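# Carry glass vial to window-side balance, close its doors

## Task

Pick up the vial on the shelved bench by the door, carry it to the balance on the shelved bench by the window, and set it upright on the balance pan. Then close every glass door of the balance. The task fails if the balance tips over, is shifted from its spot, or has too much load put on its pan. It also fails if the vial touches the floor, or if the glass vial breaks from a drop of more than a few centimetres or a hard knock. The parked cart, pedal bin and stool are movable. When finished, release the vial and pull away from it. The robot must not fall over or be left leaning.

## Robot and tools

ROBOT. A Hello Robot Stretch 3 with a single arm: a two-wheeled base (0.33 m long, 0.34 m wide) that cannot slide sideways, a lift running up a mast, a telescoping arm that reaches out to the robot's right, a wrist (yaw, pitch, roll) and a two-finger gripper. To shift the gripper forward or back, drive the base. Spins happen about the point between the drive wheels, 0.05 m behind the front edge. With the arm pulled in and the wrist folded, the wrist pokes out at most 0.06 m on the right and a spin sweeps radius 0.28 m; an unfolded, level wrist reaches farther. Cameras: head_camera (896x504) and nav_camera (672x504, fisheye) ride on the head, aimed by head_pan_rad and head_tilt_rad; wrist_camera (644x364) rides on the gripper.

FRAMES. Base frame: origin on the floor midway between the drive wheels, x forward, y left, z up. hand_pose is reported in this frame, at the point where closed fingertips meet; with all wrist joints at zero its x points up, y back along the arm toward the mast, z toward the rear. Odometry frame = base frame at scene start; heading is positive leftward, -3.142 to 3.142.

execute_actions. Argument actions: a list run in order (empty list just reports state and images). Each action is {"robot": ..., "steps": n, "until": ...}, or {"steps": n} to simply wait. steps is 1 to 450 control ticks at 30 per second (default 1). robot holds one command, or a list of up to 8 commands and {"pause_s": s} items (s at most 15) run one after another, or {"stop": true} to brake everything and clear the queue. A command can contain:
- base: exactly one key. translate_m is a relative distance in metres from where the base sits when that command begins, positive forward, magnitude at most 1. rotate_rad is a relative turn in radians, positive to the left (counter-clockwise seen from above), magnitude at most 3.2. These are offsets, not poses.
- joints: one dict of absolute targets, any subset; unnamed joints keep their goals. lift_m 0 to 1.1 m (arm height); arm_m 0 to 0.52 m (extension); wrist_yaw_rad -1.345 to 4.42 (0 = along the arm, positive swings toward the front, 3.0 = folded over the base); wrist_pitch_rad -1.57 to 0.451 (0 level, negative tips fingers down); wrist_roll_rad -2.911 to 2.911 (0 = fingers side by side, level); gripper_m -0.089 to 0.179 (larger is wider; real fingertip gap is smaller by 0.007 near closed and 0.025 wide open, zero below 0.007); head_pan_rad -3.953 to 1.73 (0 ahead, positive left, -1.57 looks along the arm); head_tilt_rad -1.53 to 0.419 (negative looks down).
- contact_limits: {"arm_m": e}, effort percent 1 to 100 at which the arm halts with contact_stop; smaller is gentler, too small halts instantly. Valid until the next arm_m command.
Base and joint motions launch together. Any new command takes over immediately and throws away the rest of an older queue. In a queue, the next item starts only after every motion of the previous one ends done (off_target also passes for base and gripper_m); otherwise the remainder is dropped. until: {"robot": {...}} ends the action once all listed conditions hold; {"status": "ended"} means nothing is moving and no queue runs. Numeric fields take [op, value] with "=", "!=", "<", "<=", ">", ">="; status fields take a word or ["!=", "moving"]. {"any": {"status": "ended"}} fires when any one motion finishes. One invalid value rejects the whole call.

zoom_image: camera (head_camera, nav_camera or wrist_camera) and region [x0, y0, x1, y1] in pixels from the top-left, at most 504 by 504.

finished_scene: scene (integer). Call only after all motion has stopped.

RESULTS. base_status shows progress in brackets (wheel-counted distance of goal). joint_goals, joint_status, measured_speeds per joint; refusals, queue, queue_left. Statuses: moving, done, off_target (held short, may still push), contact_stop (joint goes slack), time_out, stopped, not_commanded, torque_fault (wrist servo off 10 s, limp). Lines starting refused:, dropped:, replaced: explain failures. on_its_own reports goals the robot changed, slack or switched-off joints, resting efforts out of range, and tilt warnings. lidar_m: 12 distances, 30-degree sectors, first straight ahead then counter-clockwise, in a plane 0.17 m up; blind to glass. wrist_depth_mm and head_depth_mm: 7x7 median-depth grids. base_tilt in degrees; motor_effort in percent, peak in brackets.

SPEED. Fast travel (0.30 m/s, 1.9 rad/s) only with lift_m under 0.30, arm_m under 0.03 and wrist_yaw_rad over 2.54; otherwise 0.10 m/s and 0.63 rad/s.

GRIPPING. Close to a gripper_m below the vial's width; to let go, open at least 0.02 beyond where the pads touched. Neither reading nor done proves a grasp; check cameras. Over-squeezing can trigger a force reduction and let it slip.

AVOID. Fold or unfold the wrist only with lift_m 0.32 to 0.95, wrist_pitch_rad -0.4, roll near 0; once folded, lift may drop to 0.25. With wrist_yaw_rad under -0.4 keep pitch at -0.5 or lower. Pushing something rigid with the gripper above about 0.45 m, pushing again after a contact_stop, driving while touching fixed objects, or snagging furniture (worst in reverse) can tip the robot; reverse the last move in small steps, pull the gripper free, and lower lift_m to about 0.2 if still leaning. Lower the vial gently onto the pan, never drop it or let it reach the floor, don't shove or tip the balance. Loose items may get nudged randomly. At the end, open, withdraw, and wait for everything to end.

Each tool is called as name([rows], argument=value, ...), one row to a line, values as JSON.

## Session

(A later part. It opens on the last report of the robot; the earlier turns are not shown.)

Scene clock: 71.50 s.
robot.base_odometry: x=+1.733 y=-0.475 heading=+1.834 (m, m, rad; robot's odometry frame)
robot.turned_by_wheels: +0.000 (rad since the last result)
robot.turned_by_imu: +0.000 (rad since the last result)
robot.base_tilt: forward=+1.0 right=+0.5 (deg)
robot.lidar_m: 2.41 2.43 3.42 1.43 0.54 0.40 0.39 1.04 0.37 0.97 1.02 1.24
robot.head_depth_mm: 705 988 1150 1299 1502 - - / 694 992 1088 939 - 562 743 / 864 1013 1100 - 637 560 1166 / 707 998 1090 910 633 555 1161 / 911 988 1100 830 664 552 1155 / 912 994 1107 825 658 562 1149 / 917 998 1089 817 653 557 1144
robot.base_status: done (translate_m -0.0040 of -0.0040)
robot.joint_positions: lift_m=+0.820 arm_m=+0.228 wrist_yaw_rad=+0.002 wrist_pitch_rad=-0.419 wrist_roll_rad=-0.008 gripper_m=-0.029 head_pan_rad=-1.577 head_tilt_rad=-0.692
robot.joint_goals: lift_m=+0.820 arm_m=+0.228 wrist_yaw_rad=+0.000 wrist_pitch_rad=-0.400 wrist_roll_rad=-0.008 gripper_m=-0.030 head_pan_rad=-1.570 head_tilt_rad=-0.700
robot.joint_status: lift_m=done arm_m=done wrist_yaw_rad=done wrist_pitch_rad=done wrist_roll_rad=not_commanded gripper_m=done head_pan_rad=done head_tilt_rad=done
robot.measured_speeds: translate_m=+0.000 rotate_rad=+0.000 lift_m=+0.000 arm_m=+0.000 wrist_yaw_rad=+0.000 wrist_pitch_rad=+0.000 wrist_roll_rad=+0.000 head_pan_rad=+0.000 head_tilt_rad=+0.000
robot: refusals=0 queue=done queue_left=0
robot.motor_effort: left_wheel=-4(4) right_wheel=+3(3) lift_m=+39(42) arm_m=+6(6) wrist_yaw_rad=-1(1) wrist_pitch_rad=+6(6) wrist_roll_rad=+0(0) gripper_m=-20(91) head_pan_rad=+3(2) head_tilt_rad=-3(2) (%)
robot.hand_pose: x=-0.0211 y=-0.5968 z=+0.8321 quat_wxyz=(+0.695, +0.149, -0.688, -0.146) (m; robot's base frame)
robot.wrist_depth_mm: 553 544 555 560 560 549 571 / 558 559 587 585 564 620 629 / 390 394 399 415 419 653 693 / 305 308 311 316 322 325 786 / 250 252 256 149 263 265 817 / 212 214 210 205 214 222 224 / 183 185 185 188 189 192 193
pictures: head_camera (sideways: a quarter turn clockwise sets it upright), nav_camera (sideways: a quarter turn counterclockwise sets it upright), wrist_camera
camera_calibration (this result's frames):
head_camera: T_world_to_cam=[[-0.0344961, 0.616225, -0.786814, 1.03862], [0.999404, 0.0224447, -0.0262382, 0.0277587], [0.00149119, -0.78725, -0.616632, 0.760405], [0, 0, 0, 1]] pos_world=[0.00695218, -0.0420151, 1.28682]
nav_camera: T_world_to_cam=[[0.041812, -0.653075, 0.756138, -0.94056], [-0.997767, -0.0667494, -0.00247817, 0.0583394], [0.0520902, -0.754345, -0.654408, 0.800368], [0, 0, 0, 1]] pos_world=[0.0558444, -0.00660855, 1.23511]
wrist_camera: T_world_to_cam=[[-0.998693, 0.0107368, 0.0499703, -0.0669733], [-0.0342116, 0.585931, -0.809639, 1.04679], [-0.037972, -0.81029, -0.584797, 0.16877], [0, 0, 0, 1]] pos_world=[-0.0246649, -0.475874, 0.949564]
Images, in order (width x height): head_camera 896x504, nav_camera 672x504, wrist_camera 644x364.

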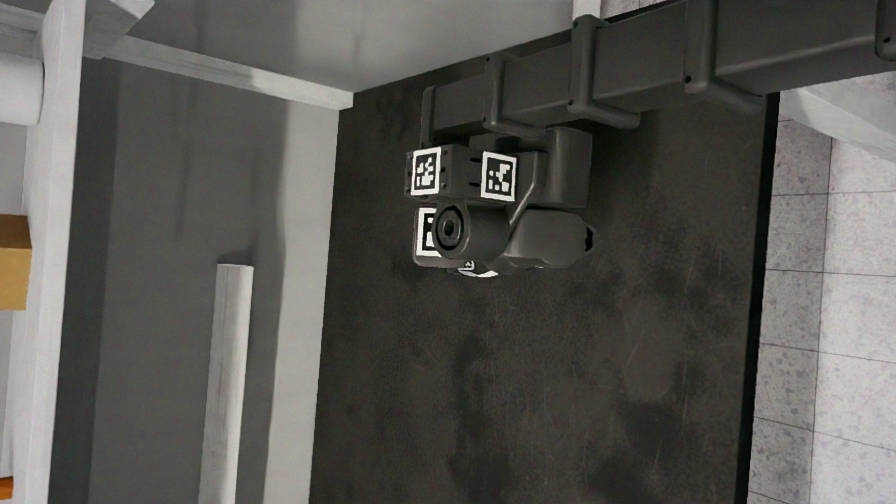

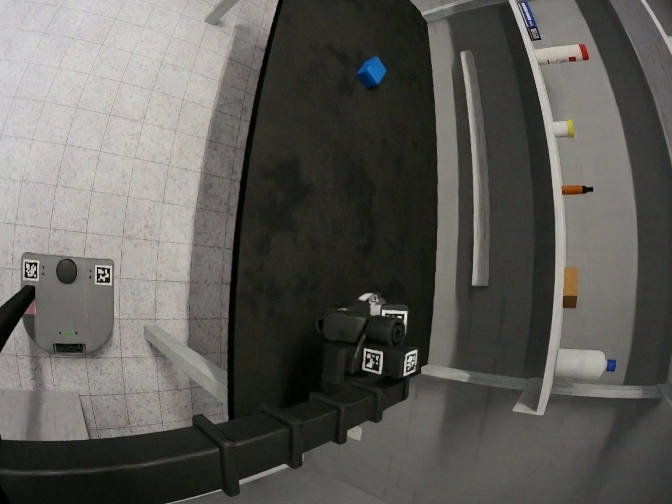

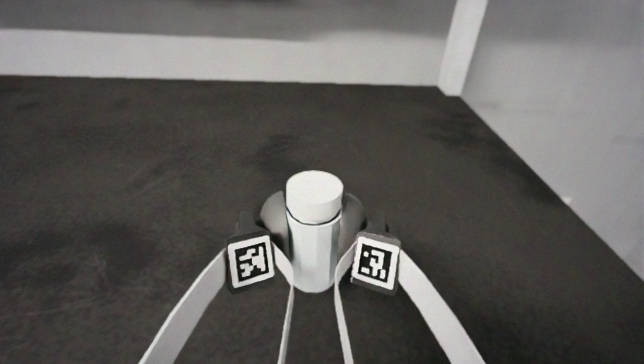

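execute_actions([
  {"robot": {"joints": {"arm_m": 0.0, "wrist_yaw_rad": 2.65, "head_pan_rad": -0.2, "head_tilt_rad": -0.15}}, "steps": 200, "until": {"robot": {"arm_m": ["<", 0.01], "wrist_yaw_rad": [">", 1.3]}}},
  {"robot": {"base": {"rotate_rad": 1.565}, "joints": {"lift_m": 0.28}}, "steps": 200, "until": {"robot": {"base_status": ["!=", "moving"]}}},
  {"robot": {"base": {"translate_m": 0.5}}, "steps": 200, "until": {"robot": {"lift_m": ["<", 0.29]}}},
  {"robot": [{"base": {"translate_m": 1.0}}, {"base": {"translate_m": 1.0}}], "steps": 450, "until": {"robot": {"status": "ended"}}},
])

Scene clock: 114.23 s.
robot.base_odometry: x=-0.337 y=-1.020 heading=-2.884 (m, m, rad; robot's odometry frame)
robot.turned_by_wheels: +1.565 (rad since the last result)
robot.turned_by_imu: +1.573 (rad since the last result)
robot.base_tilt: forward=+1.1 right=+0.6 (deg)
robot.lidar_m: 1.52 1.37 1.01 0.98 0.51 0.52 1.49 2.76 2.43 2.31 1.37 0.90
robot.head_depth_mm: 1469 1530 1561 1599 952 871 1673 / 1439 1497 1530 1572 1044 1698 1633 / 1415 1450 1500 1551 1506 1661 1615 / 1382 1431 1482 1518 1577 1625 1662 / 1357 1401 1443 1484 1526 1576 1609 / 1326 1362 1412 1437 1507 1540 1574 / 1308 1345 1373 1419 1460 1512 1547
robot.base_status: done (translate_m +1.0000 of +1.0000)
robot.joint_positions: lift_m=+0.280 arm_m=+0.000 wrist_yaw_rad=+2.648 wrist_pitch_rad=-0.419 wrist_roll_rad=-0.008 gripper_m=-0.029 head_pan_rad=-0.207 head_tilt_rad=-0.161
robot.joint_goals: lift_m=+0.280 arm_m=+0.000 wrist_yaw_rad=+2.650 wrist_pitch_rad=-0.400 wrist_roll_rad=-0.008 gripper_m=-0.030 head_pan_rad=-0.200 head_tilt_rad=-0.150
robot.joint_status: lift_m=done arm_m=done wrist_yaw_rad=done wrist_pitch_rad=done wrist_roll_rad=not_commanded gripper_m=done head_pan_rad=done head_tilt_rad=done
robot.measured_speeds: translate_m=+0.000 rotate_rad=+0.000 lift_m=+0.000 arm_m=+0.000 wrist_yaw_rad=+0.000 wrist_pitch_rad=+0.000 wrist_roll_rad=+0.000 head_pan_rad=+0.000 head_tilt_rad=+0.000
robot: refusals=0 queue=done queue_left=0
robot.motor_effort: left_wheel=-4(8) right_wheel=+3(7) lift_m=+24(34) arm_m=-5(6) wrist_yaw_rad=+2(2) wrist_pitch_rad=+6(5) wrist_roll_rad=+0(0) gripper_m=-19(20) head_pan_rad=+4(41) head_tilt_rad=+3(22) (%)
robot.hand_pose: x=+0.0850 y=+0.0521 z=+0.2927 quat_wxyz=(+0.312, +0.704, -0.025, +0.638) (m; robot's base frame)
robot.wrist_depth_mm: 729 790 914 - - - - / 786 902 - - - - - / 824 862 901 873 909 916 992 / 651 674 693 686 704 713 726 / 544 548 552 149 563 570 588 / - 477 456 451 467 488 484 / - - 411 413 417 422 420
pictures: head_camera (sideways: a quarter turn clockwise sets it upright), nav_camera (sideways: a quarter turn counterclockwise sets it upright), wrist_camera
camera_calibration (this result's frames):
head_camera: T_world_to_cam=[[-0.137738, -0.0101831, -0.990416, 1.30494], [0.194171, 0.980267, -0.0370821, 0.0468106], [0.97125, -0.197418, -0.133042, 0.125175], [0, 0, 0, 1]] pos_world=[0.049074, -0.00788683, 1.31083]
nav_camera: T_world_to_cam=[[0.18555, 0.00785278, 0.982603, -1.23689], [-0.142167, -0.989232, 0.0347519, 0.00463936], [0.972296, -0.146142, -0.182436, 0.180596], [0, 0, 0, 1]] pos_world=[0.0545713, 0.040695, 1.24815]
wrist_camera: T_world_to_cam=[[0.873542, -0.484176, 0.0499801, -0.0743623], [-0.248416, -0.531765, -0.809639, 0.309922], [0.418585, 0.694838, -0.584796, 0.265971], [0, 0, 0, 1]] pos_world=[0.0306167, -0.0560055, 0.410181]
Images, in order (width x height): head_camera 896x504, nav_camera 672x504, wrist_camera 644x364.

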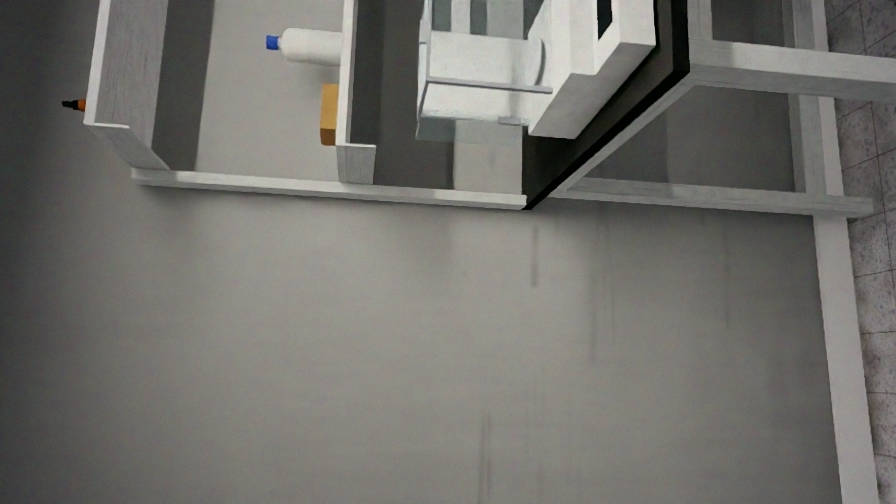

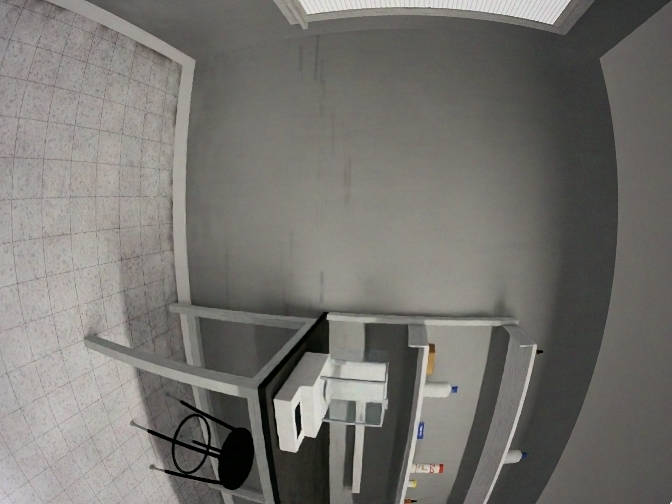

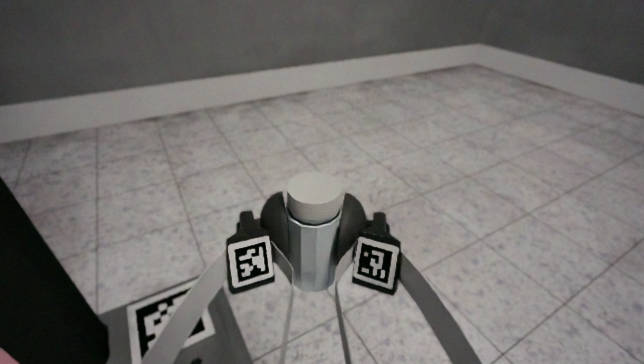

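execute_actions([
  {"robot": {"base": {"translate_m": 0.55}, "joints": {"head_pan_rad": -0.85, "head_tilt_rad": -0.35}}, "steps": 300, "until": {"robot": {"status": "ended"}}},
])

Scene clock: 123.27 s.
robot.base_odometry: x=-0.869 y=-1.160 heading=-2.884 (m, m, rad; robot's odometry frame)
robot.turned_by_wheels: +0.000 (rad since the last result)
robot.turned_by_imu: +0.000 (rad since the last result)
robot.base_tilt: forward=+0.9 right=+0.5 (deg)
robot.lidar_m: 0.97 1.01 1.00 0.97 1.01 0.98 1.47 3.81 2.40 1.89 0.51 0.99
robot.head_depth_mm: 1698 1848 2173 1291 700 1457 1466 / 1496 1553 1797 1160 650 557 1272 / 1331 1417 1535 1233 613 596 641 / 1188 1243 782 766 656 1570 1428 / 1050 965 1183 937 722 1489 1420 / 979 825 1098 1114 875 1356 1338 / 898 827 999 1035 1043 1140 1236
robot.base_status: done (translate_m +0.5500 of +0.5500)
robot.joint_positions: lift_m=+0.280 arm_m=+0.000 wrist_yaw_rad=+2.648 wrist_pitch_rad=-0.419 wrist_roll_rad=-0.008 gripper_m=-0.029 head_pan_rad=-0.843 head_tilt_rad=-0.346
robot.joint_goals: lift_m=+0.280 arm_m=+0.000 wrist_yaw_rad=+2.650 wrist_pitch_rad=-0.400 wrist_roll_rad=-0.008 gripper_m=-0.030 head_pan_rad=-0.850 head_tilt_rad=-0.350
robot.joint_status: lift_m=done arm_m=done wrist_yaw_rad=done wrist_pitch_rad=done wrist_roll_rad=not_commanded gripper_m=done head_pan_rad=done head_tilt_rad=done
robot.measured_speeds: translate_m=+0.000 rotate_rad=+0.000 lift_m=+0.000 arm_m=+0.000 wrist_yaw_rad=+0.000 wrist_pitch_rad=+0.000 wrist_roll_rad=+0.000 head_pan_rad=+0.000 head_tilt_rad=+0.000
robot: refusals=0 queue=done queue_left=0
robot.motor_effort: left_wheel=-4(8) right_wheel=+3(7) lift_m=+23(23) arm_m=-5(5) wrist_yaw_rad=+1(2) wrist_pitch_rad=+6(6) wrist_roll_rad=+0(0) gripper_m=-20(19) head_pan_rad=-4(41) head_tilt_rad=-2(11) (%)
robot.hand_pose: x=+0.0850 y=+0.0521 z=+0.2927 quat_wxyz=(+0.312, +0.704, -0.025, +0.638) (m; robot's base frame)
robot.wrist_depth_mm: 730 806 901 - - 870 695 / 791 880 996 - - 927 733 / 807 859 868 934 899 856 762 / 669 674 689 675 702 718 721 / 548 554 561 149 570 591 583 / - 473 455 439 471 489 500 / - - 417 409 415 418 421
pictures: head_camera (sideways: a quarter turn clockwise sets it upright), nav_camera (sideways: a quarter turn counterclockwise sets it upright), wrist_camera
camera_calibration (this result's frames):
head_camera: T_world_to_cam=[[-0.236785, 0.208172, -0.948998, 1.25139], [0.734012, 0.678267, -0.0343593, 0.0399642], [0.636521, -0.704712, -0.313404, 0.361975], [0, 0, 0, 1]] pos_world=[0.0365719, -0.0325232, 1.30238]
nav_camera: T_world_to_cam=[[0.272371, -0.236766, 0.932607, -1.17209], [-0.698386, -0.715372, 0.0223506, 0.0241844], [0.661869, -0.657408, -0.3602, 0.413853], [0, 0, 0, 1]] pos_world=[0.0622172, 0.0118595, 1.24163]
wrist_camera: T_world_to_cam=[[0.873549, -0.484163, 0.04998, -0.0743603], [-0.248408, -0.531769, -0.809639, 0.309922], [0.418575, 0.694844, -0.584796, 0.265972], [0, 0, 0, 1]] pos_world=[0.0306154, -0.0560048, 0.41018]
Images, in order (width x height): head_camera 896x504, nav_camera 672x504, wrist_camera 644x364.

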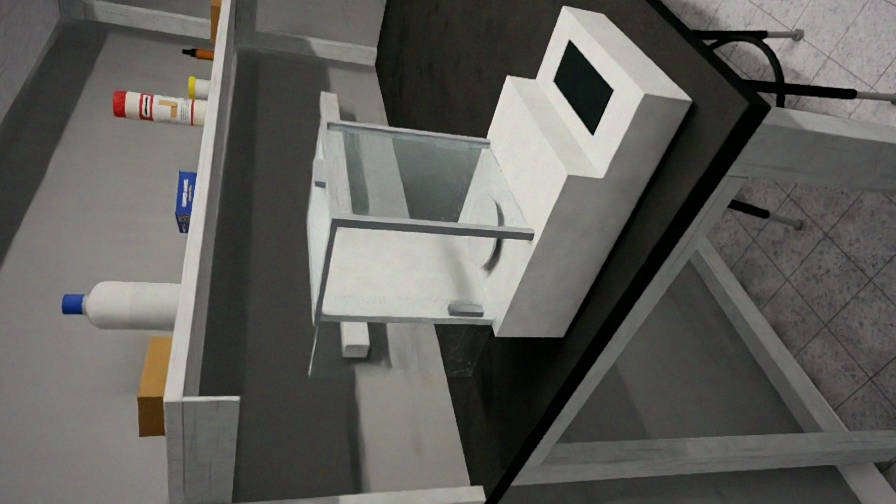

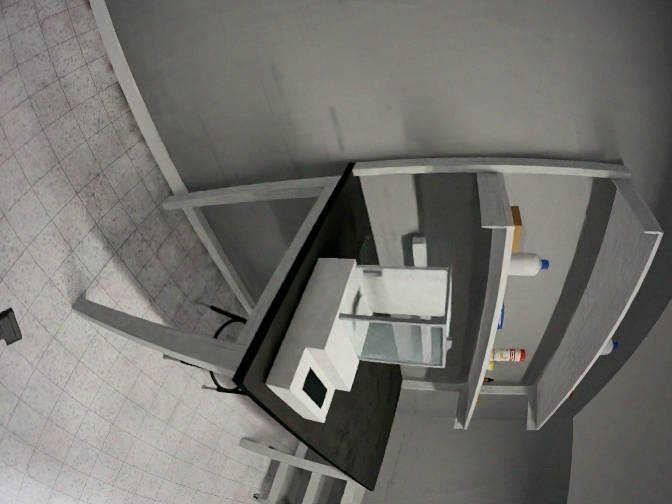

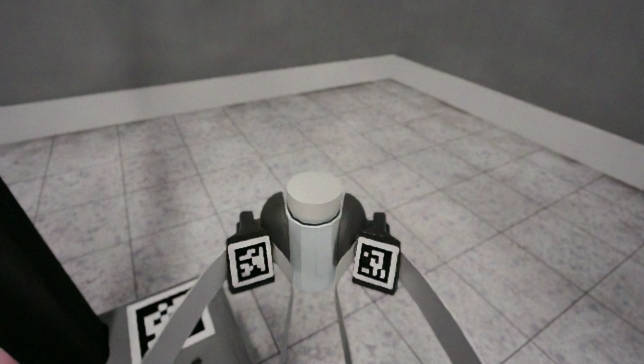

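zoom_image(camera="head_camera", region=[290, 90, 590, 390])

Region (290, 90, 590, 390) of head_camera's 896x504 image, scaled by 1.680, with more detail than that image has.

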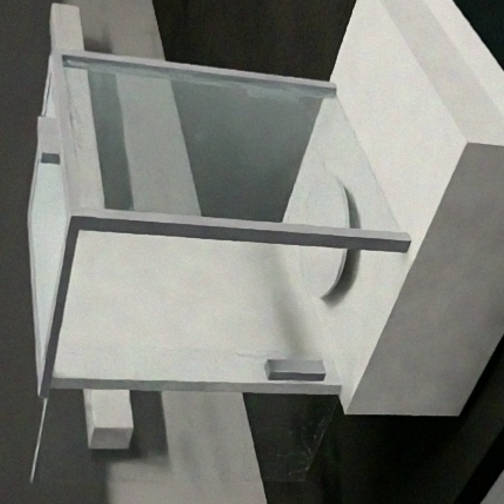

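execute_actions([
  {"robot": {"base": {"translate_m": 0.518}, "joints": {"lift_m": 1.065, "head_pan_rad": -1.5, "head_tilt_rad": -0.45}}, "steps": 100, "until": {"robot": {"lift_m": [">", 0.35]}}},
  {"robot": {"joints": {"wrist_yaw_rad": 0.6}}, "steps": 300, "until": {"robot": {"lift_m": [">", 0.97]}}},
  {"robot": {"joints": {"wrist_yaw_rad": 0.0}}, "steps": 300, "until": {"robot": {"status": "ended"}}},
])

Scene clock: 153.63 s.
robot.base_odometry: x=-1.370 y=-1.292 heading=-2.884 (m, m, rad; robot's odometry frame)
robot.turned_by_wheels: +0.000 (rad since the last result)
robot.turned_by_imu: +0.000 (rad since the last result)
robot.base_tilt: forward=+1.1 right=+0.6 (deg)
robot.lidar_m: 0.46 0.47 0.66 0.96 1.00 1.38 1.47 3.31 0.52 1.01 0.59 0.47
robot.head_depth_mm: 2328 2455 2579 - - - - / 2322 2488 1610 - - - - / 2333 2531 1563 - - - - / 2367 2555 1532 873 611 1272 1326 / 988 1773 1658 920 633 584 1317 / 386 1321 1270 904 626 1299 1284 / 382 945 987 888 619 1114 1154
robot.base_status: done (translate_m +0.5180 of +0.5180)
robot.joint_positions: lift_m=+1.065 arm_m=+0.000 wrist_yaw_rad=+0.003 wrist_pitch_rad=-0.419 wrist_roll_rad=-0.008 gripper_m=-0.029 head_pan_rad=-1.493 head_tilt_rad=-0.444
robot.joint_goals: lift_m=+1.065 arm_m=+0.000 wrist_yaw_rad=+0.000 wrist_pitch_rad=-0.400 wrist_roll_rad=-0.008 gripper_m=-0.030 head_pan_rad=-1.500 head_tilt_rad=-0.450
robot.joint_status: lift_m=done arm_m=done wrist_yaw_rad=done wrist_pitch_rad=done wrist_roll_rad=not_commanded gripper_m=done head_pan_rad=done head_tilt_rad=done
robot.measured_speeds: translate_m=+0.000 rotate_rad=+0.000 lift_m=+0.000 arm_m=+0.000 wrist_yaw_rad=+0.000 wrist_pitch_rad=+0.000 wrist_roll_rad=+0.000 head_pan_rad=+0.000 head_tilt_rad=+0.000
robot: refusals=0 queue=done queue_left=0
robot.motor_effort: left_wheel=-4(9) right_wheel=+3(7) lift_m=+39(43) arm_m=-5(5) wrist_yaw_rad=-3(3) wrist_pitch_rad=+6(5) wrist_roll_rad=+0(0) gripper_m=-20(18) head_pan_rad=-3(41) head_tilt_rad=-1(6) (%)
robot.hand_pose: x=-0.0209 y=-0.3696 z=+1.0771 quat_wxyz=(+0.695, +0.149, -0.688, -0.146) (m; robot's base frame)
robot.wrist_depth_mm: 506 792 - - - - - / 571 771 782 855 846 - - / 560 598 561 374 406 - - / 451 461 449 309 314 384 - / 372 382 385 148 318 337 - / 320 316 320 316 318 337 - / 449 809 - - - - -
pictures: head_camera (sideways: a quarter turn clockwise sets it upright), nav_camera (sideways: a quarter turn counterclockwise sets it upright), wrist_camera
camera_calibration (this result's frames):
head_camera: T_world_to_cam=[[-0.0696099, 0.400394, -0.913695, 1.20429], [0.994568, 0.0989051, -0.0324296, 0.0358582], [0.0773845, -0.91099, -0.405104, 0.484722], [0, 0, 0, 1]] pos_world=[0.0106571, -0.0441606, 1.29788]
nav_camera: T_world_to_cam=[[0.0804873, -0.442873, 0.892964, -1.1192], [-0.98878, -0.148582, 0.015433, 0.0349641], [0.125844, -0.884187, -0.449863, 0.533802], [0, 0, 0, 1]] pos_world=[0.0574772, -0.0184858, 1.239]
wrist_camera: T_world_to_cam=[[-0.998704, 0.00962246, 0.049974, -0.0818217], [-0.0348684, 0.585891, -0.809639, 1.112], [-0.0370701, -0.810332, -0.584797, 0.496152], [0, 0, 0, 1]] pos_world=[-0.0245495, -0.248679, 1.19456]
Images, in order (width x height): head_camera 896x504, nav_camera 672x504, wrist_camera 644x364.

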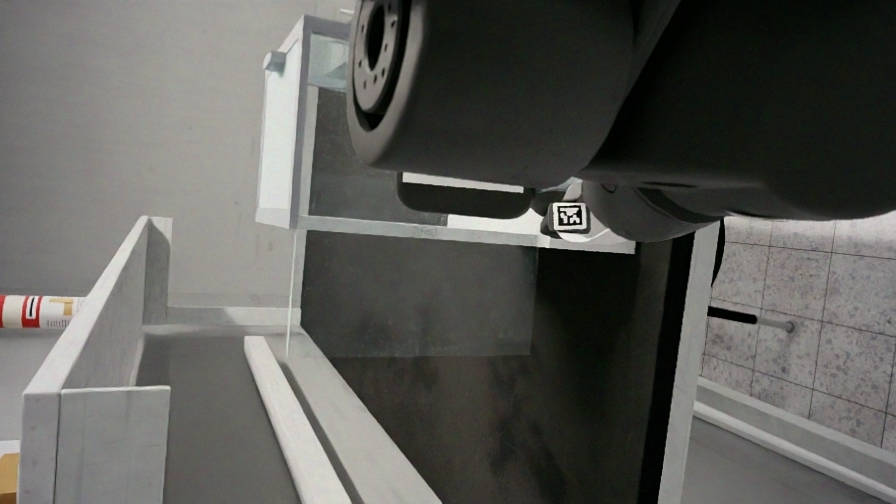

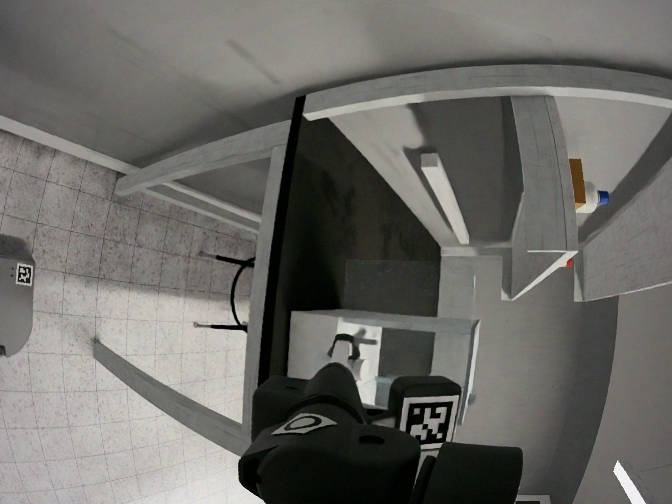

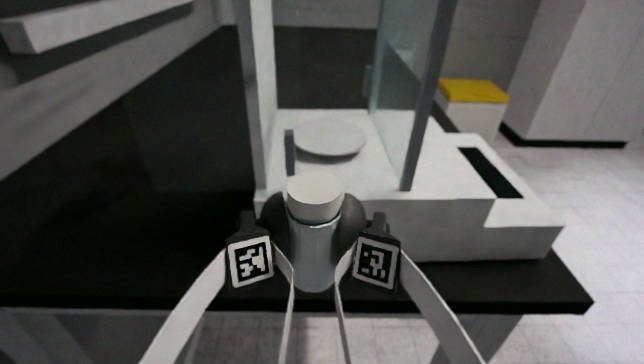

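execute_actions([
  {"robot": {"base": {"translate_m": -0.028}, "joints": {"arm_m": 0.09}}, "steps": 200, "until": {"robot": {"status": "ended"}}},
])

Scene clock: 164.30 s.
robot.base_odometry: x=-1.343 y=-1.285 heading=-2.884 (m, m, rad; robot's odometry frame)
robot.turned_by_wheels: +0.000 (rad since the last result)
robot.turned_by_imu: +0.000 (rad since the last result)
robot.base_tilt: forward=+1.1 right=+0.6 (deg)
robot.lidar_m: 0.48 0.50 0.70 0.96 1.00 1.38 1.44 3.31 0.51 1.01 0.61 0.50
robot.head_depth_mm: 2299 2443 - - - 537 632 / 2310 2487 - - - 541 1344 / 2362 2535 1748 - - 565 1338 / 2351 2574 1390 656 528 574 1324 / 1018 1813 1665 917 631 585 1317 / 655 1405 1316 904 624 1335 1308 / 380 1005 1050 888 618 1154 1192
robot.base_status: done (translate_m -0.0280 of -0.0280)
robot.joint_positions: lift_m=+1.065 arm_m=+0.090 wrist_yaw_rad=+0.002 wrist_pitch_rad=-0.419 wrist_roll_rad=-0.008 gripper_m=-0.029 head_pan_rad=-1.493 head_tilt_rad=-0.444
robot.joint_goals: lift_m=+1.065 arm_m=+0.090 wrist_yaw_rad=+0.000 wrist_pitch_rad=-0.400 wrist_roll_rad=-0.008 gripper_m=-0.030 head_pan_rad=-1.500 head_tilt_rad=-0.450
robot.joint_status: lift_m=done arm_m=done wrist_yaw_rad=done wrist_pitch_rad=done wrist_roll_rad=not_commanded gripper_m=done head_pan_rad=done head_tilt_rad=done
robot.measured_speeds: translate_m=+0.000 rotate_rad=+0.000 lift_m=+0.000 arm_m=+0.000 wrist_yaw_rad=+0.000 wrist_pitch_rad=+0.000 wrist_roll_rad=+0.000 head_pan_rad=+0.000 head_tilt_rad=+0.000
robot: refusals=0 queue=done queue_left=0
robot.motor_effort: left_wheel=-3(9) right_wheel=+3(5) lift_m=+40(39) arm_m=+6(5) wrist_yaw_rad=-1(2) wrist_pitch_rad=+6(6) wrist_roll_rad=+0(0) gripper_m=-19(20) head_pan_rad=-4(4) head_tilt_rad=-2(1) (%)
robot.hand_pose: x=-0.0211 y=-0.4588 z=+1.0771 quat_wxyz=(+0.695, +0.149, -0.688, -0.146) (m; robot's base frame)
robot.wrist_depth_mm: 554 160 278 - - - - / 605 723 280 876 836 - - / 549 563 277 607 578 - - / 455 459 253 285 300 - - / 375 380 222 148 249 296 - / 319 319 227 221 233 249 - / 274 279 263 260 268 273 288
pictures: head_camera (sideways: a quarter turn clockwise sets it upright), nav_camera (sideways: a quarter turn counterclockwise sets it upright), wrist_camera
camera_calibration (this result's frames):
head_camera: T_world_to_cam=[[-0.0695927, 0.400466, -0.913665, 1.20425], [0.994574, 0.0988517, -0.032428, 0.0358561], [0.077331, -0.910964, -0.405172, 0.484811], [0, 0, 0, 1]] pos_world=[0.0106546, -0.0441605, 1.29788]
nav_camera: T_world_to_cam=[[0.0804676, -0.442944, 0.892931, -1.11915], [-0.988788, -0.148528, 0.0154277, 0.0349711], [0.125792, -0.884161, -0.449929, 0.533889], [0, 0, 0, 1]] pos_world=[0.0574758, -0.018484, 1.239]
wrist_camera: T_world_to_cam=[[-0.998693, 0.0107084, 0.0499738, -0.0807083], [-0.0342311, 0.585929, -0.809639, 1.16428], [-0.0379511, -0.810292, -0.584797, 0.423869], [0, 0, 0, 1]] pos_world=[-0.0246619, -0.337866, 1.19456]
Images, in order (width x height): head_camera 896x504, nav_camera 672x504, wrist_camera 644x364.

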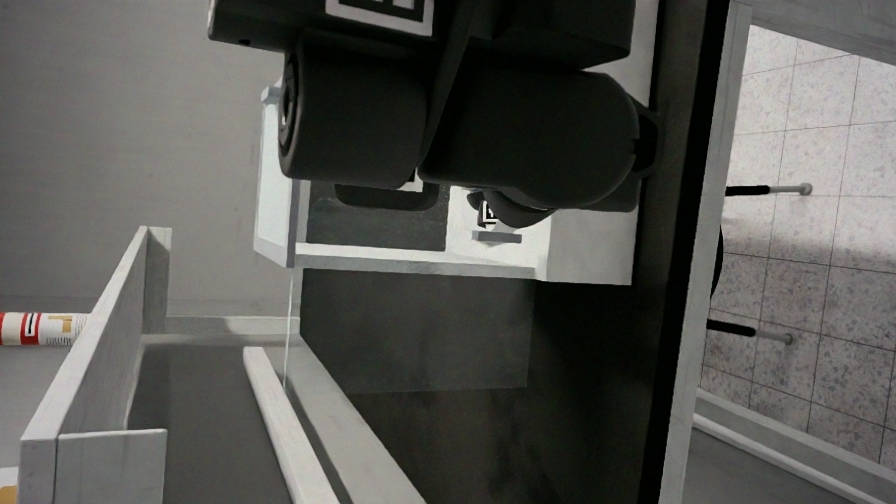

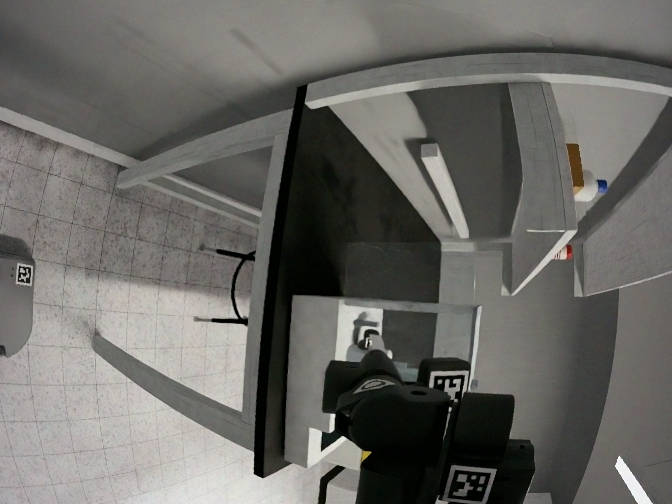

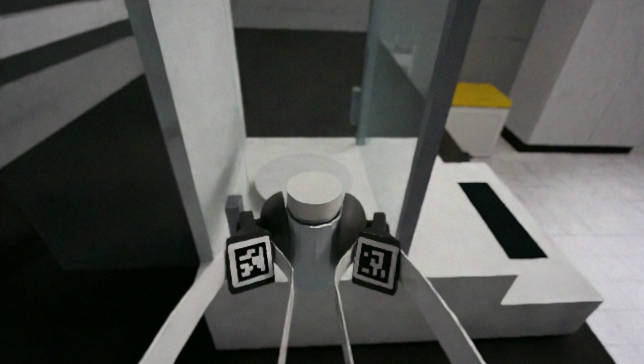

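execute_actions([
  {"robot": {"joints": {"arm_m": 0.205}, "contact_limits": {"arm_m": 15}}, "steps": 200, "until": {"robot": {"status": "ended"}}},
])

Scene clock: 175.13 s.
robot.base_odometry: x=-1.343 y=-1.285 heading=-2.884 (m, m, rad; robot's odometry frame)
robot.turned_by_wheels: +0.000 (rad since the last result)
robot.turned_by_imu: -0.004 (rad since the last result)
robot.base_tilt: forward=+0.9 right=+0.7 (deg)
robot.lidar_m: 0.49 0.51 0.69 0.96 1.00 1.38 1.45 3.32 0.51 1.01 0.61 0.50
robot.head_depth_mm: 2308 2436 - 685 526 536 629 / 2304 2474 - 598 528 552 1343 / 2354 2529 2167 - 527 563 1333 / 2338 2520 1353 691 531 575 1322 / 1011 1828 1646 910 629 587 1315 / 687 1422 1339 896 623 1340 1306 / 380 1016 1051 880 615 1200 1208
robot.base_status: done (translate_m -0.0280 of -0.0280)
robot.joint_positions: lift_m=+1.065 arm_m=+0.205 wrist_yaw_rad=+0.001 wrist_pitch_rad=-0.421 wrist_roll_rad=-0.008 gripper_m=-0.029 head_pan_rad=-1.493 head_tilt_rad=-0.447
robot.joint_goals: lift_m=+1.065 arm_m=+0.205 wrist_yaw_rad=+0.000 wrist_pitch_rad=-0.400 wrist_roll_rad=-0.008 gripper_m=-0.030 head_pan_rad=-1.500 head_tilt_rad=-0.450
robot.joint_status: lift_m=done arm_m=done wrist_yaw_rad=done wrist_pitch_rad=done wrist_roll_rad=not_commanded gripper_m=done head_pan_rad=done head_tilt_rad=done
robot.measured_speeds: translate_m=+0.000 rotate_rad=+0.000 lift_m=+0.000 arm_m=+0.000 wrist_yaw_rad=+0.000 wrist_pitch_rad=+0.000 wrist_roll_rad=+0.000 head_pan_rad=+0.000 head_tilt_rad=+0.000
robot: refusals=0 queue=done queue_left=0
robot.motor_effort: left_wheel=+1(6) right_wheel=+0(17) lift_m=+36(40) arm_m=+5(18) wrist_yaw_rad=+0(7) wrist_pitch_rad=+6(16) wrist_roll_rad=+0(0) gripper_m=-19(20) head_pan_rad=-4(4) head_tilt_rad=-1(2) (%)
robot.contact_limits: arm_m 15 (drawing in: default 27, maximum 45; extending or still: default 38, maximum 63)
robot.hand_pose: x=-0.0214 y=-0.5736 z=+1.0767 quat_wxyz=(+0.695, +0.149, -0.688, -0.147) (m; robot's base frame)
robot.wrist_depth_mm: 96 132 - - - - - / 96 131 834 864 - - - / 96 132 556 618 619 - - / 96 131 444 457 462 - - / 95 130 219 149 255 301 - / 95 129 189 183 208 222 64 / 95 120 176 173 183 186 72
pictures: head_camera (sideways: a quarter turn clockwise sets it upright), nav_camera (sideways: a quarter turn counterclockwise sets it upright), wrist_camera
camera_calibration (this result's frames):
head_camera: T_world_to_cam=[[-0.0696349, 0.403079, -0.912512, 1.20275], [0.994606, 0.0985502, -0.0323675, 0.0357771], [0.0768816, -0.909844, -0.407767, 0.488191], [0, 0, 0, 1]] pos_world=[0.0106362, -0.0441508, 1.29775]
nav_camera: T_world_to_cam=[[0.0804885, -0.445502, 0.891655, -1.11749], [-0.988843, -0.14818, 0.0152253, 0.0352349], [0.125343, -0.882933, -0.452459, 0.537183], [0, 0, 0, 1]] pos_world=[0.0574547, -0.0183262, 1.23893]
wrist_camera: T_world_to_cam=[[-0.99868, 0.0115721, 0.050045, -0.0792656], [-0.033695, 0.587779, -0.808319, 1.23087], [-0.0387694, -0.808939, -0.586613, 0.333371], [0, 0, 0, 1]] pos_world=[-0.0247621, -0.452888, 1.19446]
Images, in order (width x height): head_camera 896x504, nav_camera 672x504, wrist_camera 644x364.

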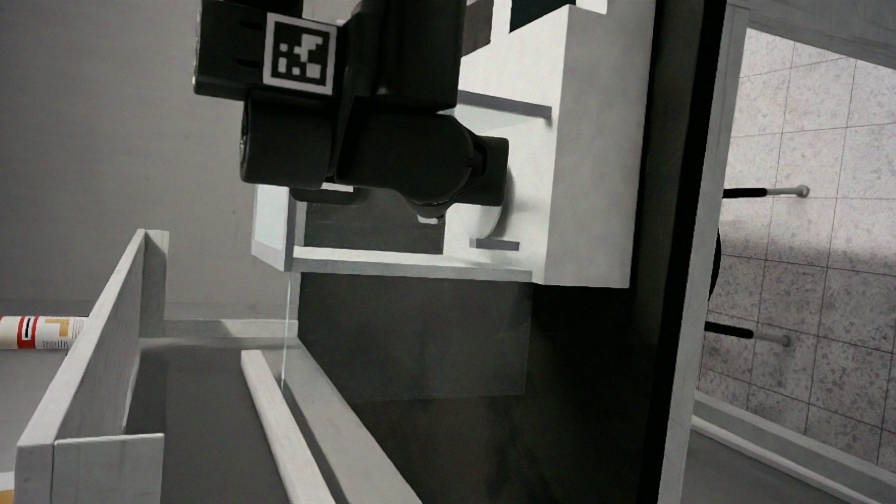

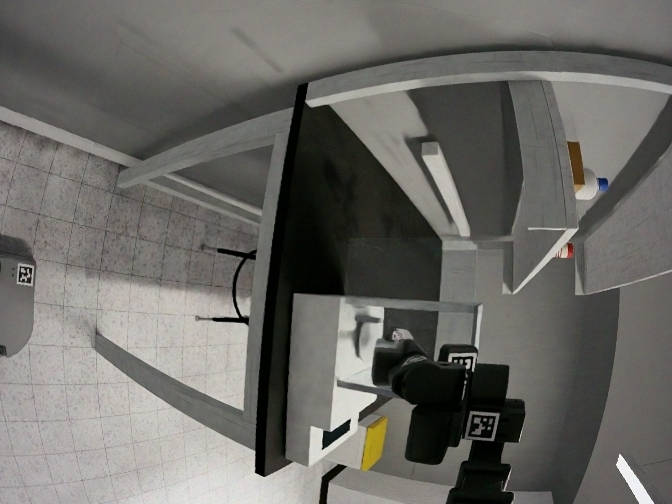

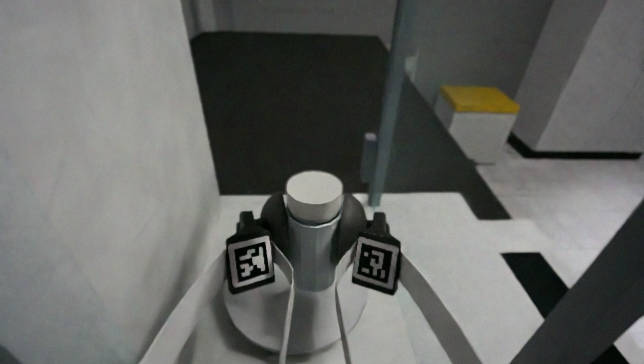

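execute_actions([
  {"robot": {"joints": {"lift_m": 1.052}}, "steps": 100, "until": {"robot": {"status": "ended"}}},
])

Scene clock: 177.73 s.
robot.base_odometry: x=-1.343 y=-1.285 heading=-2.884 (m, m, rad; robot's odometry frame)
robot.turned_by_wheels: +0.000 (rad since the last result)
robot.turned_by_imu: +0.000 (rad since the last result)
robot.base_tilt: forward=+1.2 right=+0.5 (deg)
robot.lidar_m: 0.48 0.50 0.69 0.96 1.00 1.38 1.44 3.34 0.51 1.01 0.61 0.50
robot.head_depth_mm: 2297 2477 - - 527 539 629 / 2313 2507 - 595 527 551 1349 / 2357 2519 2641 - 528 564 1333 / 2352 2527 1355 691 532 574 1332 / 1013 1835 1649 908 631 585 1310 / 687 1424 1334 898 623 1341 1304 / 381 1013 1058 882 617 1198 1208
robot.base_status: done (translate_m -0.0280 of -0.0280)
robot.joint_positions: lift_m=+1.052 arm_m=+0.205 wrist_yaw_rad=+0.001 wrist_pitch_rad=-0.421 wrist_roll_rad=-0.008 gripper_m=-0.029 head_pan_rad=-1.493 head_tilt_rad=-0.447
robot.joint_goals: lift_m=+1.052 arm_m=+0.205 wrist_yaw_rad=+0.000 wrist_pitch_rad=-0.400 wrist_roll_rad=-0.008 gripper_m=-0.030 head_pan_rad=-1.500 head_tilt_rad=-0.450
robot.joint_status: lift_m=done arm_m=done wrist_yaw_rad=done wrist_pitch_rad=done wrist_roll_rad=not_commanded gripper_m=done head_pan_rad=done head_tilt_rad=done
robot.measured_speeds: translate_m=+0.000 rotate_rad=+0.000 lift_m=+0.000 arm_m=+0.000 wrist_yaw_rad=+0.000 wrist_pitch_rad=+0.000 wrist_roll_rad=+0.000 head_pan_rad=+0.000 head_tilt_rad=+0.000
robot: refusals=0 queue=done queue_left=0
robot.motor_effort: left_wheel=+0(1) right_wheel=+0(0) lift_m=+24(36) arm_m=+5(5) wrist_yaw_rad=-1(0) wrist_pitch_rad=+6(6) wrist_roll_rad=+0(0) gripper_m=-19(19) head_pan_rad=-5(3) head_tilt_rad=+0(1) (%)
robot.contact_limits: arm_m 15 (drawing in: default 27, maximum 45; extending or still: default 38, maximum 63)
robot.hand_pose: x=-0.0214 y=-0.5736 z=+1.0643 quat_wxyz=(+0.695, +0.149, -0.688, -0.147) (m; robot's base frame)
robot.wrist_depth_mm: 96 132 - - - - - / 96 132 797 836 - - - / 96 131 548 581 566 - - / 96 130 270 445 283 - - / 96 130 217 149 239 270 - / 95 130 175 171 195 201 64 / 95 119 165 165 171 173 72
pictures: head_camera (sideways: a quarter turn clockwise sets it upright), nav_camera (sideways: a quarter turn counterclockwise sets it upright), wrist_camera
camera_calibration (this result's frames):
head_camera: T_world_to_cam=[[-0.0696347, 0.403079, -0.912512, 1.20275], [0.994606, 0.0985498, -0.0323675, 0.0357771], [0.0768812, -0.909844, -0.407767, 0.48819], [0, 0, 0, 1]] pos_world=[0.0106362, -0.0441508, 1.29775]
nav_camera: T_world_to_cam=[[0.0804883, -0.445502, 0.891655, -1.11749], [-0.988843, -0.14818, 0.0152253, 0.0352349], [0.125343, -0.882933, -0.452459, 0.537183], [0, 0, 0, 1]] pos_world=[0.0574547, -0.0183262, 1.23893]
wrist_camera: T_world_to_cam=[[-0.99868, 0.0115866, 0.0500411, -0.0786302], [-0.0336953, 0.587531, -0.808499, 1.2209], [-0.0387685, -0.809118, -0.586365, 0.325676], [0, 0, 0, 1]] pos_world=[-0.024762, -0.452893, 1.18199]
Images, in order (width x height): head_camera 896x504, nav_camera 672x504, wrist_camera 644x364.

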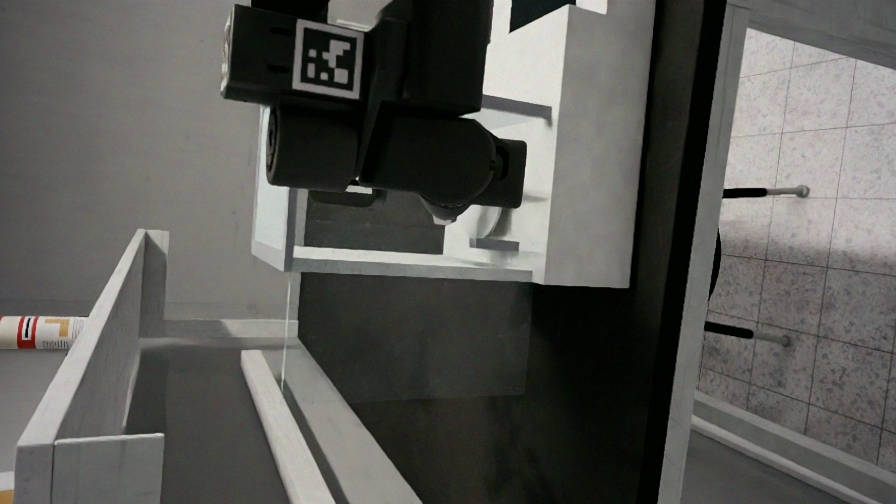

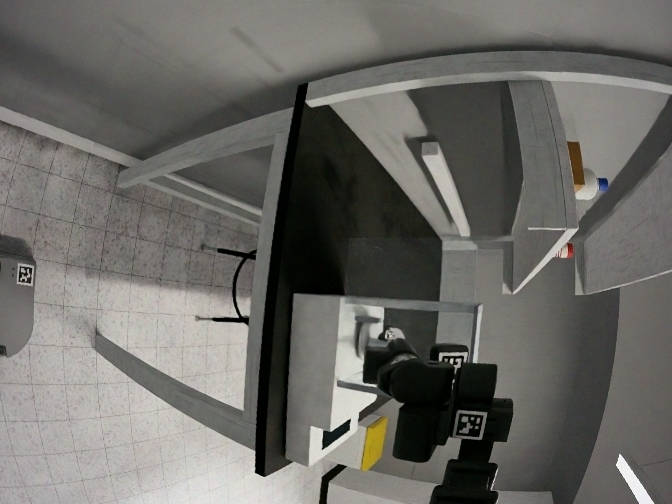

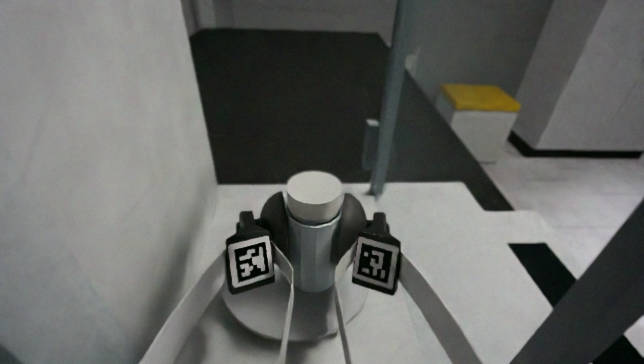

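execute_actions([
  {"robot": {"joints": {"gripper_m": 0.057}}, "steps": 90, "until": {"robot": {"status": "ended"}}},
  {"steps": 8},
])

Scene clock: 180.87 s.
robot.base_odometry: x=-1.343 y=-1.285 heading=-2.884 (m, m, rad; robot's odometry frame)
robot.turned_by_wheels: +0.000 (rad since the last result)
robot.turned_by_imu: +0.000 (rad since the last result)
robot.base_tilt: forward=+0.9 right=+0.7 (deg)
robot.lidar_m: 0.49 0.51 0.69 0.96 1.00 1.38 1.44 3.32 0.50 1.01 0.61 0.50
robot.head_depth_mm: 2293 2455 - - 526 538 630 / 2299 2505 - 596 527 550 1338 / 2328 2519 2628 - 529 564 1336 / 2347 2562 1354 670 531 575 1321 / 1015 1826 1651 910 630 586 1309 / 686 1419 1337 895 623 1330 1312 / 381 1015 1055 879 618 1198 1204
robot.base_status: done (translate_m -0.0280 of -0.0280)
robot.joint_positions: lift_m=+1.052 arm_m=+0.205 wrist_yaw_rad=+0.000 wrist_pitch_rad=-0.421 wrist_roll_rad=-0.008 gripper_m=+0.057 head_pan_rad=-1.493 head_tilt_rad=-0.447
robot.joint_goals: lift_m=+1.052 arm_m=+0.205 wrist_yaw_rad=+0.000 wrist_pitch_rad=-0.400 wrist_roll_rad=-0.008 gripper_m=+0.057 head_pan_rad=-1.500 head_tilt_rad=-0.450
robot.joint_status: lift_m=done arm_m=done wrist_yaw_rad=done wrist_pitch_rad=done wrist_roll_rad=not_commanded gripper_m=done head_pan_rad=done head_tilt_rad=done
robot.measured_speeds: translate_m=+0.000 rotate_rad=+0.000 lift_m=+0.000 arm_m=+0.000 wrist_yaw_rad=+0.000 wrist_pitch_rad=+0.000 wrist_roll_rad=+0.000 head_pan_rad=+0.000 head_tilt_rad=+0.000
robot: refusals=0 queue=done queue_left=0
robot.motor_effort: left_wheel=-1(0) right_wheel=+0(1) lift_m=+23(23) arm_m=+5(5) wrist_yaw_rad=+0(0) wrist_pitch_rad=+6(6) wrist_roll_rad=+0(1) gripper_m=+0(77) head_pan_rad=-3(4) head_tilt_rad=+0(1) (%)
robot.contact_limits: arm_m 15 (drawing in: default 27, maximum 45; extending or still: default 38, maximum 63)
robot.hand_pose: x=-0.0214 y=-0.5737 z=+1.0644 quat_wxyz=(+0.695, +0.149, -0.688, -0.147) (m; robot's base frame)
robot.wrist_depth_mm: 97 132 - - - - - / 96 132 811 836 - - - / 96 132 549 591 575 - - / 96 131 271 452 367 - - / 96 130 209 152 246 270 - / 95 120 180 171 193 202 64 / 95 120 165 165 172 169 72
pictures: head_camera (sideways: a quarter turn clockwise sets it upright), nav_camera (sideways: a quarter turn counterclockwise sets it upright), wrist_camera
camera_calibration (this result's frames):
head_camera: T_world_to_cam=[[-0.0696347, 0.403079, -0.912512, 1.20275], [0.994606, 0.0985496, -0.0323675, 0.0357771], [0.0768811, -0.909844, -0.407767, 0.48819], [0, 0, 0, 1]] pos_world=[0.0106362, -0.0441508, 1.29775]
nav_camera: T_world_to_cam=[[0.0804882, -0.445502, 0.891655, -1.11749], [-0.988843, -0.14818, 0.0152253, 0.0352349], [0.125342, -0.882933, -0.452458, 0.537183], [0, 0, 0, 1]] pos_world=[0.0574547, -0.0183262, 1.23893]
wrist_camera: T_world_to_cam=[[-0.998675, 0.0119884, 0.0500355, -0.0784829], [-0.0334752, 0.587113, -0.808812, 1.22113], [-0.0390728, -0.809416, -0.585934, 0.325051], [0, 0, 0, 1]] pos_world=[-0.0248008, -0.452897, 1.18205]
Images, in order (width x height): head_camera 896x504, nav_camera 672x504, wrist_camera 644x364.

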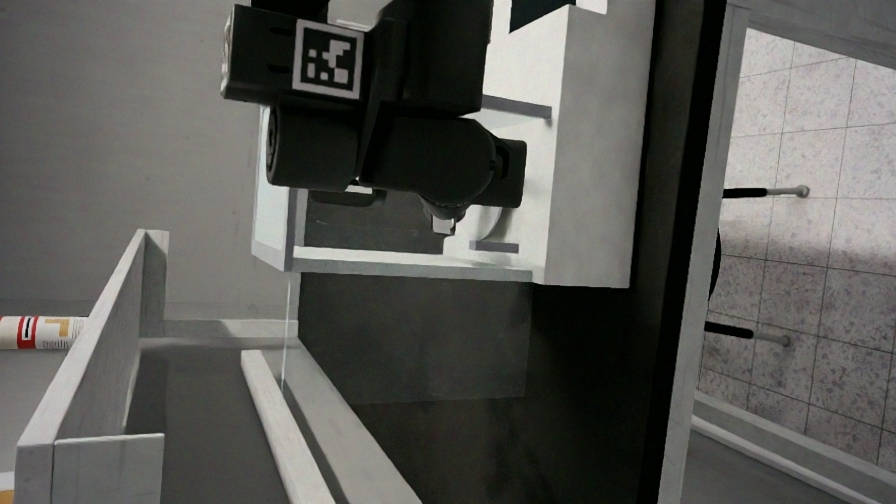

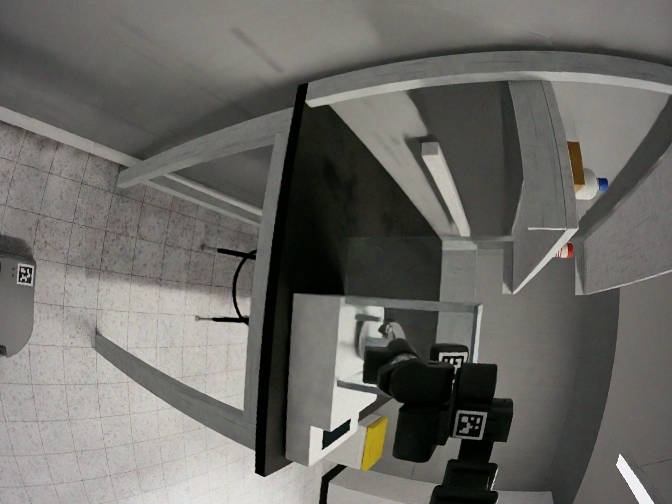

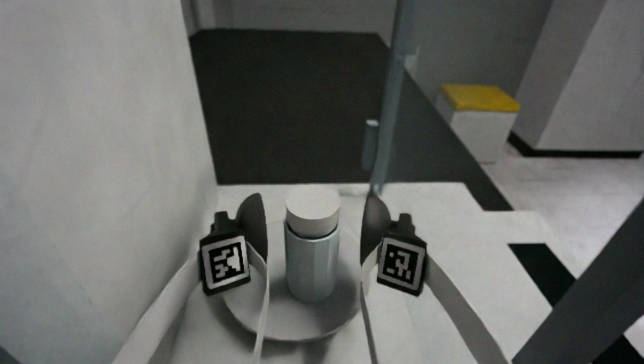

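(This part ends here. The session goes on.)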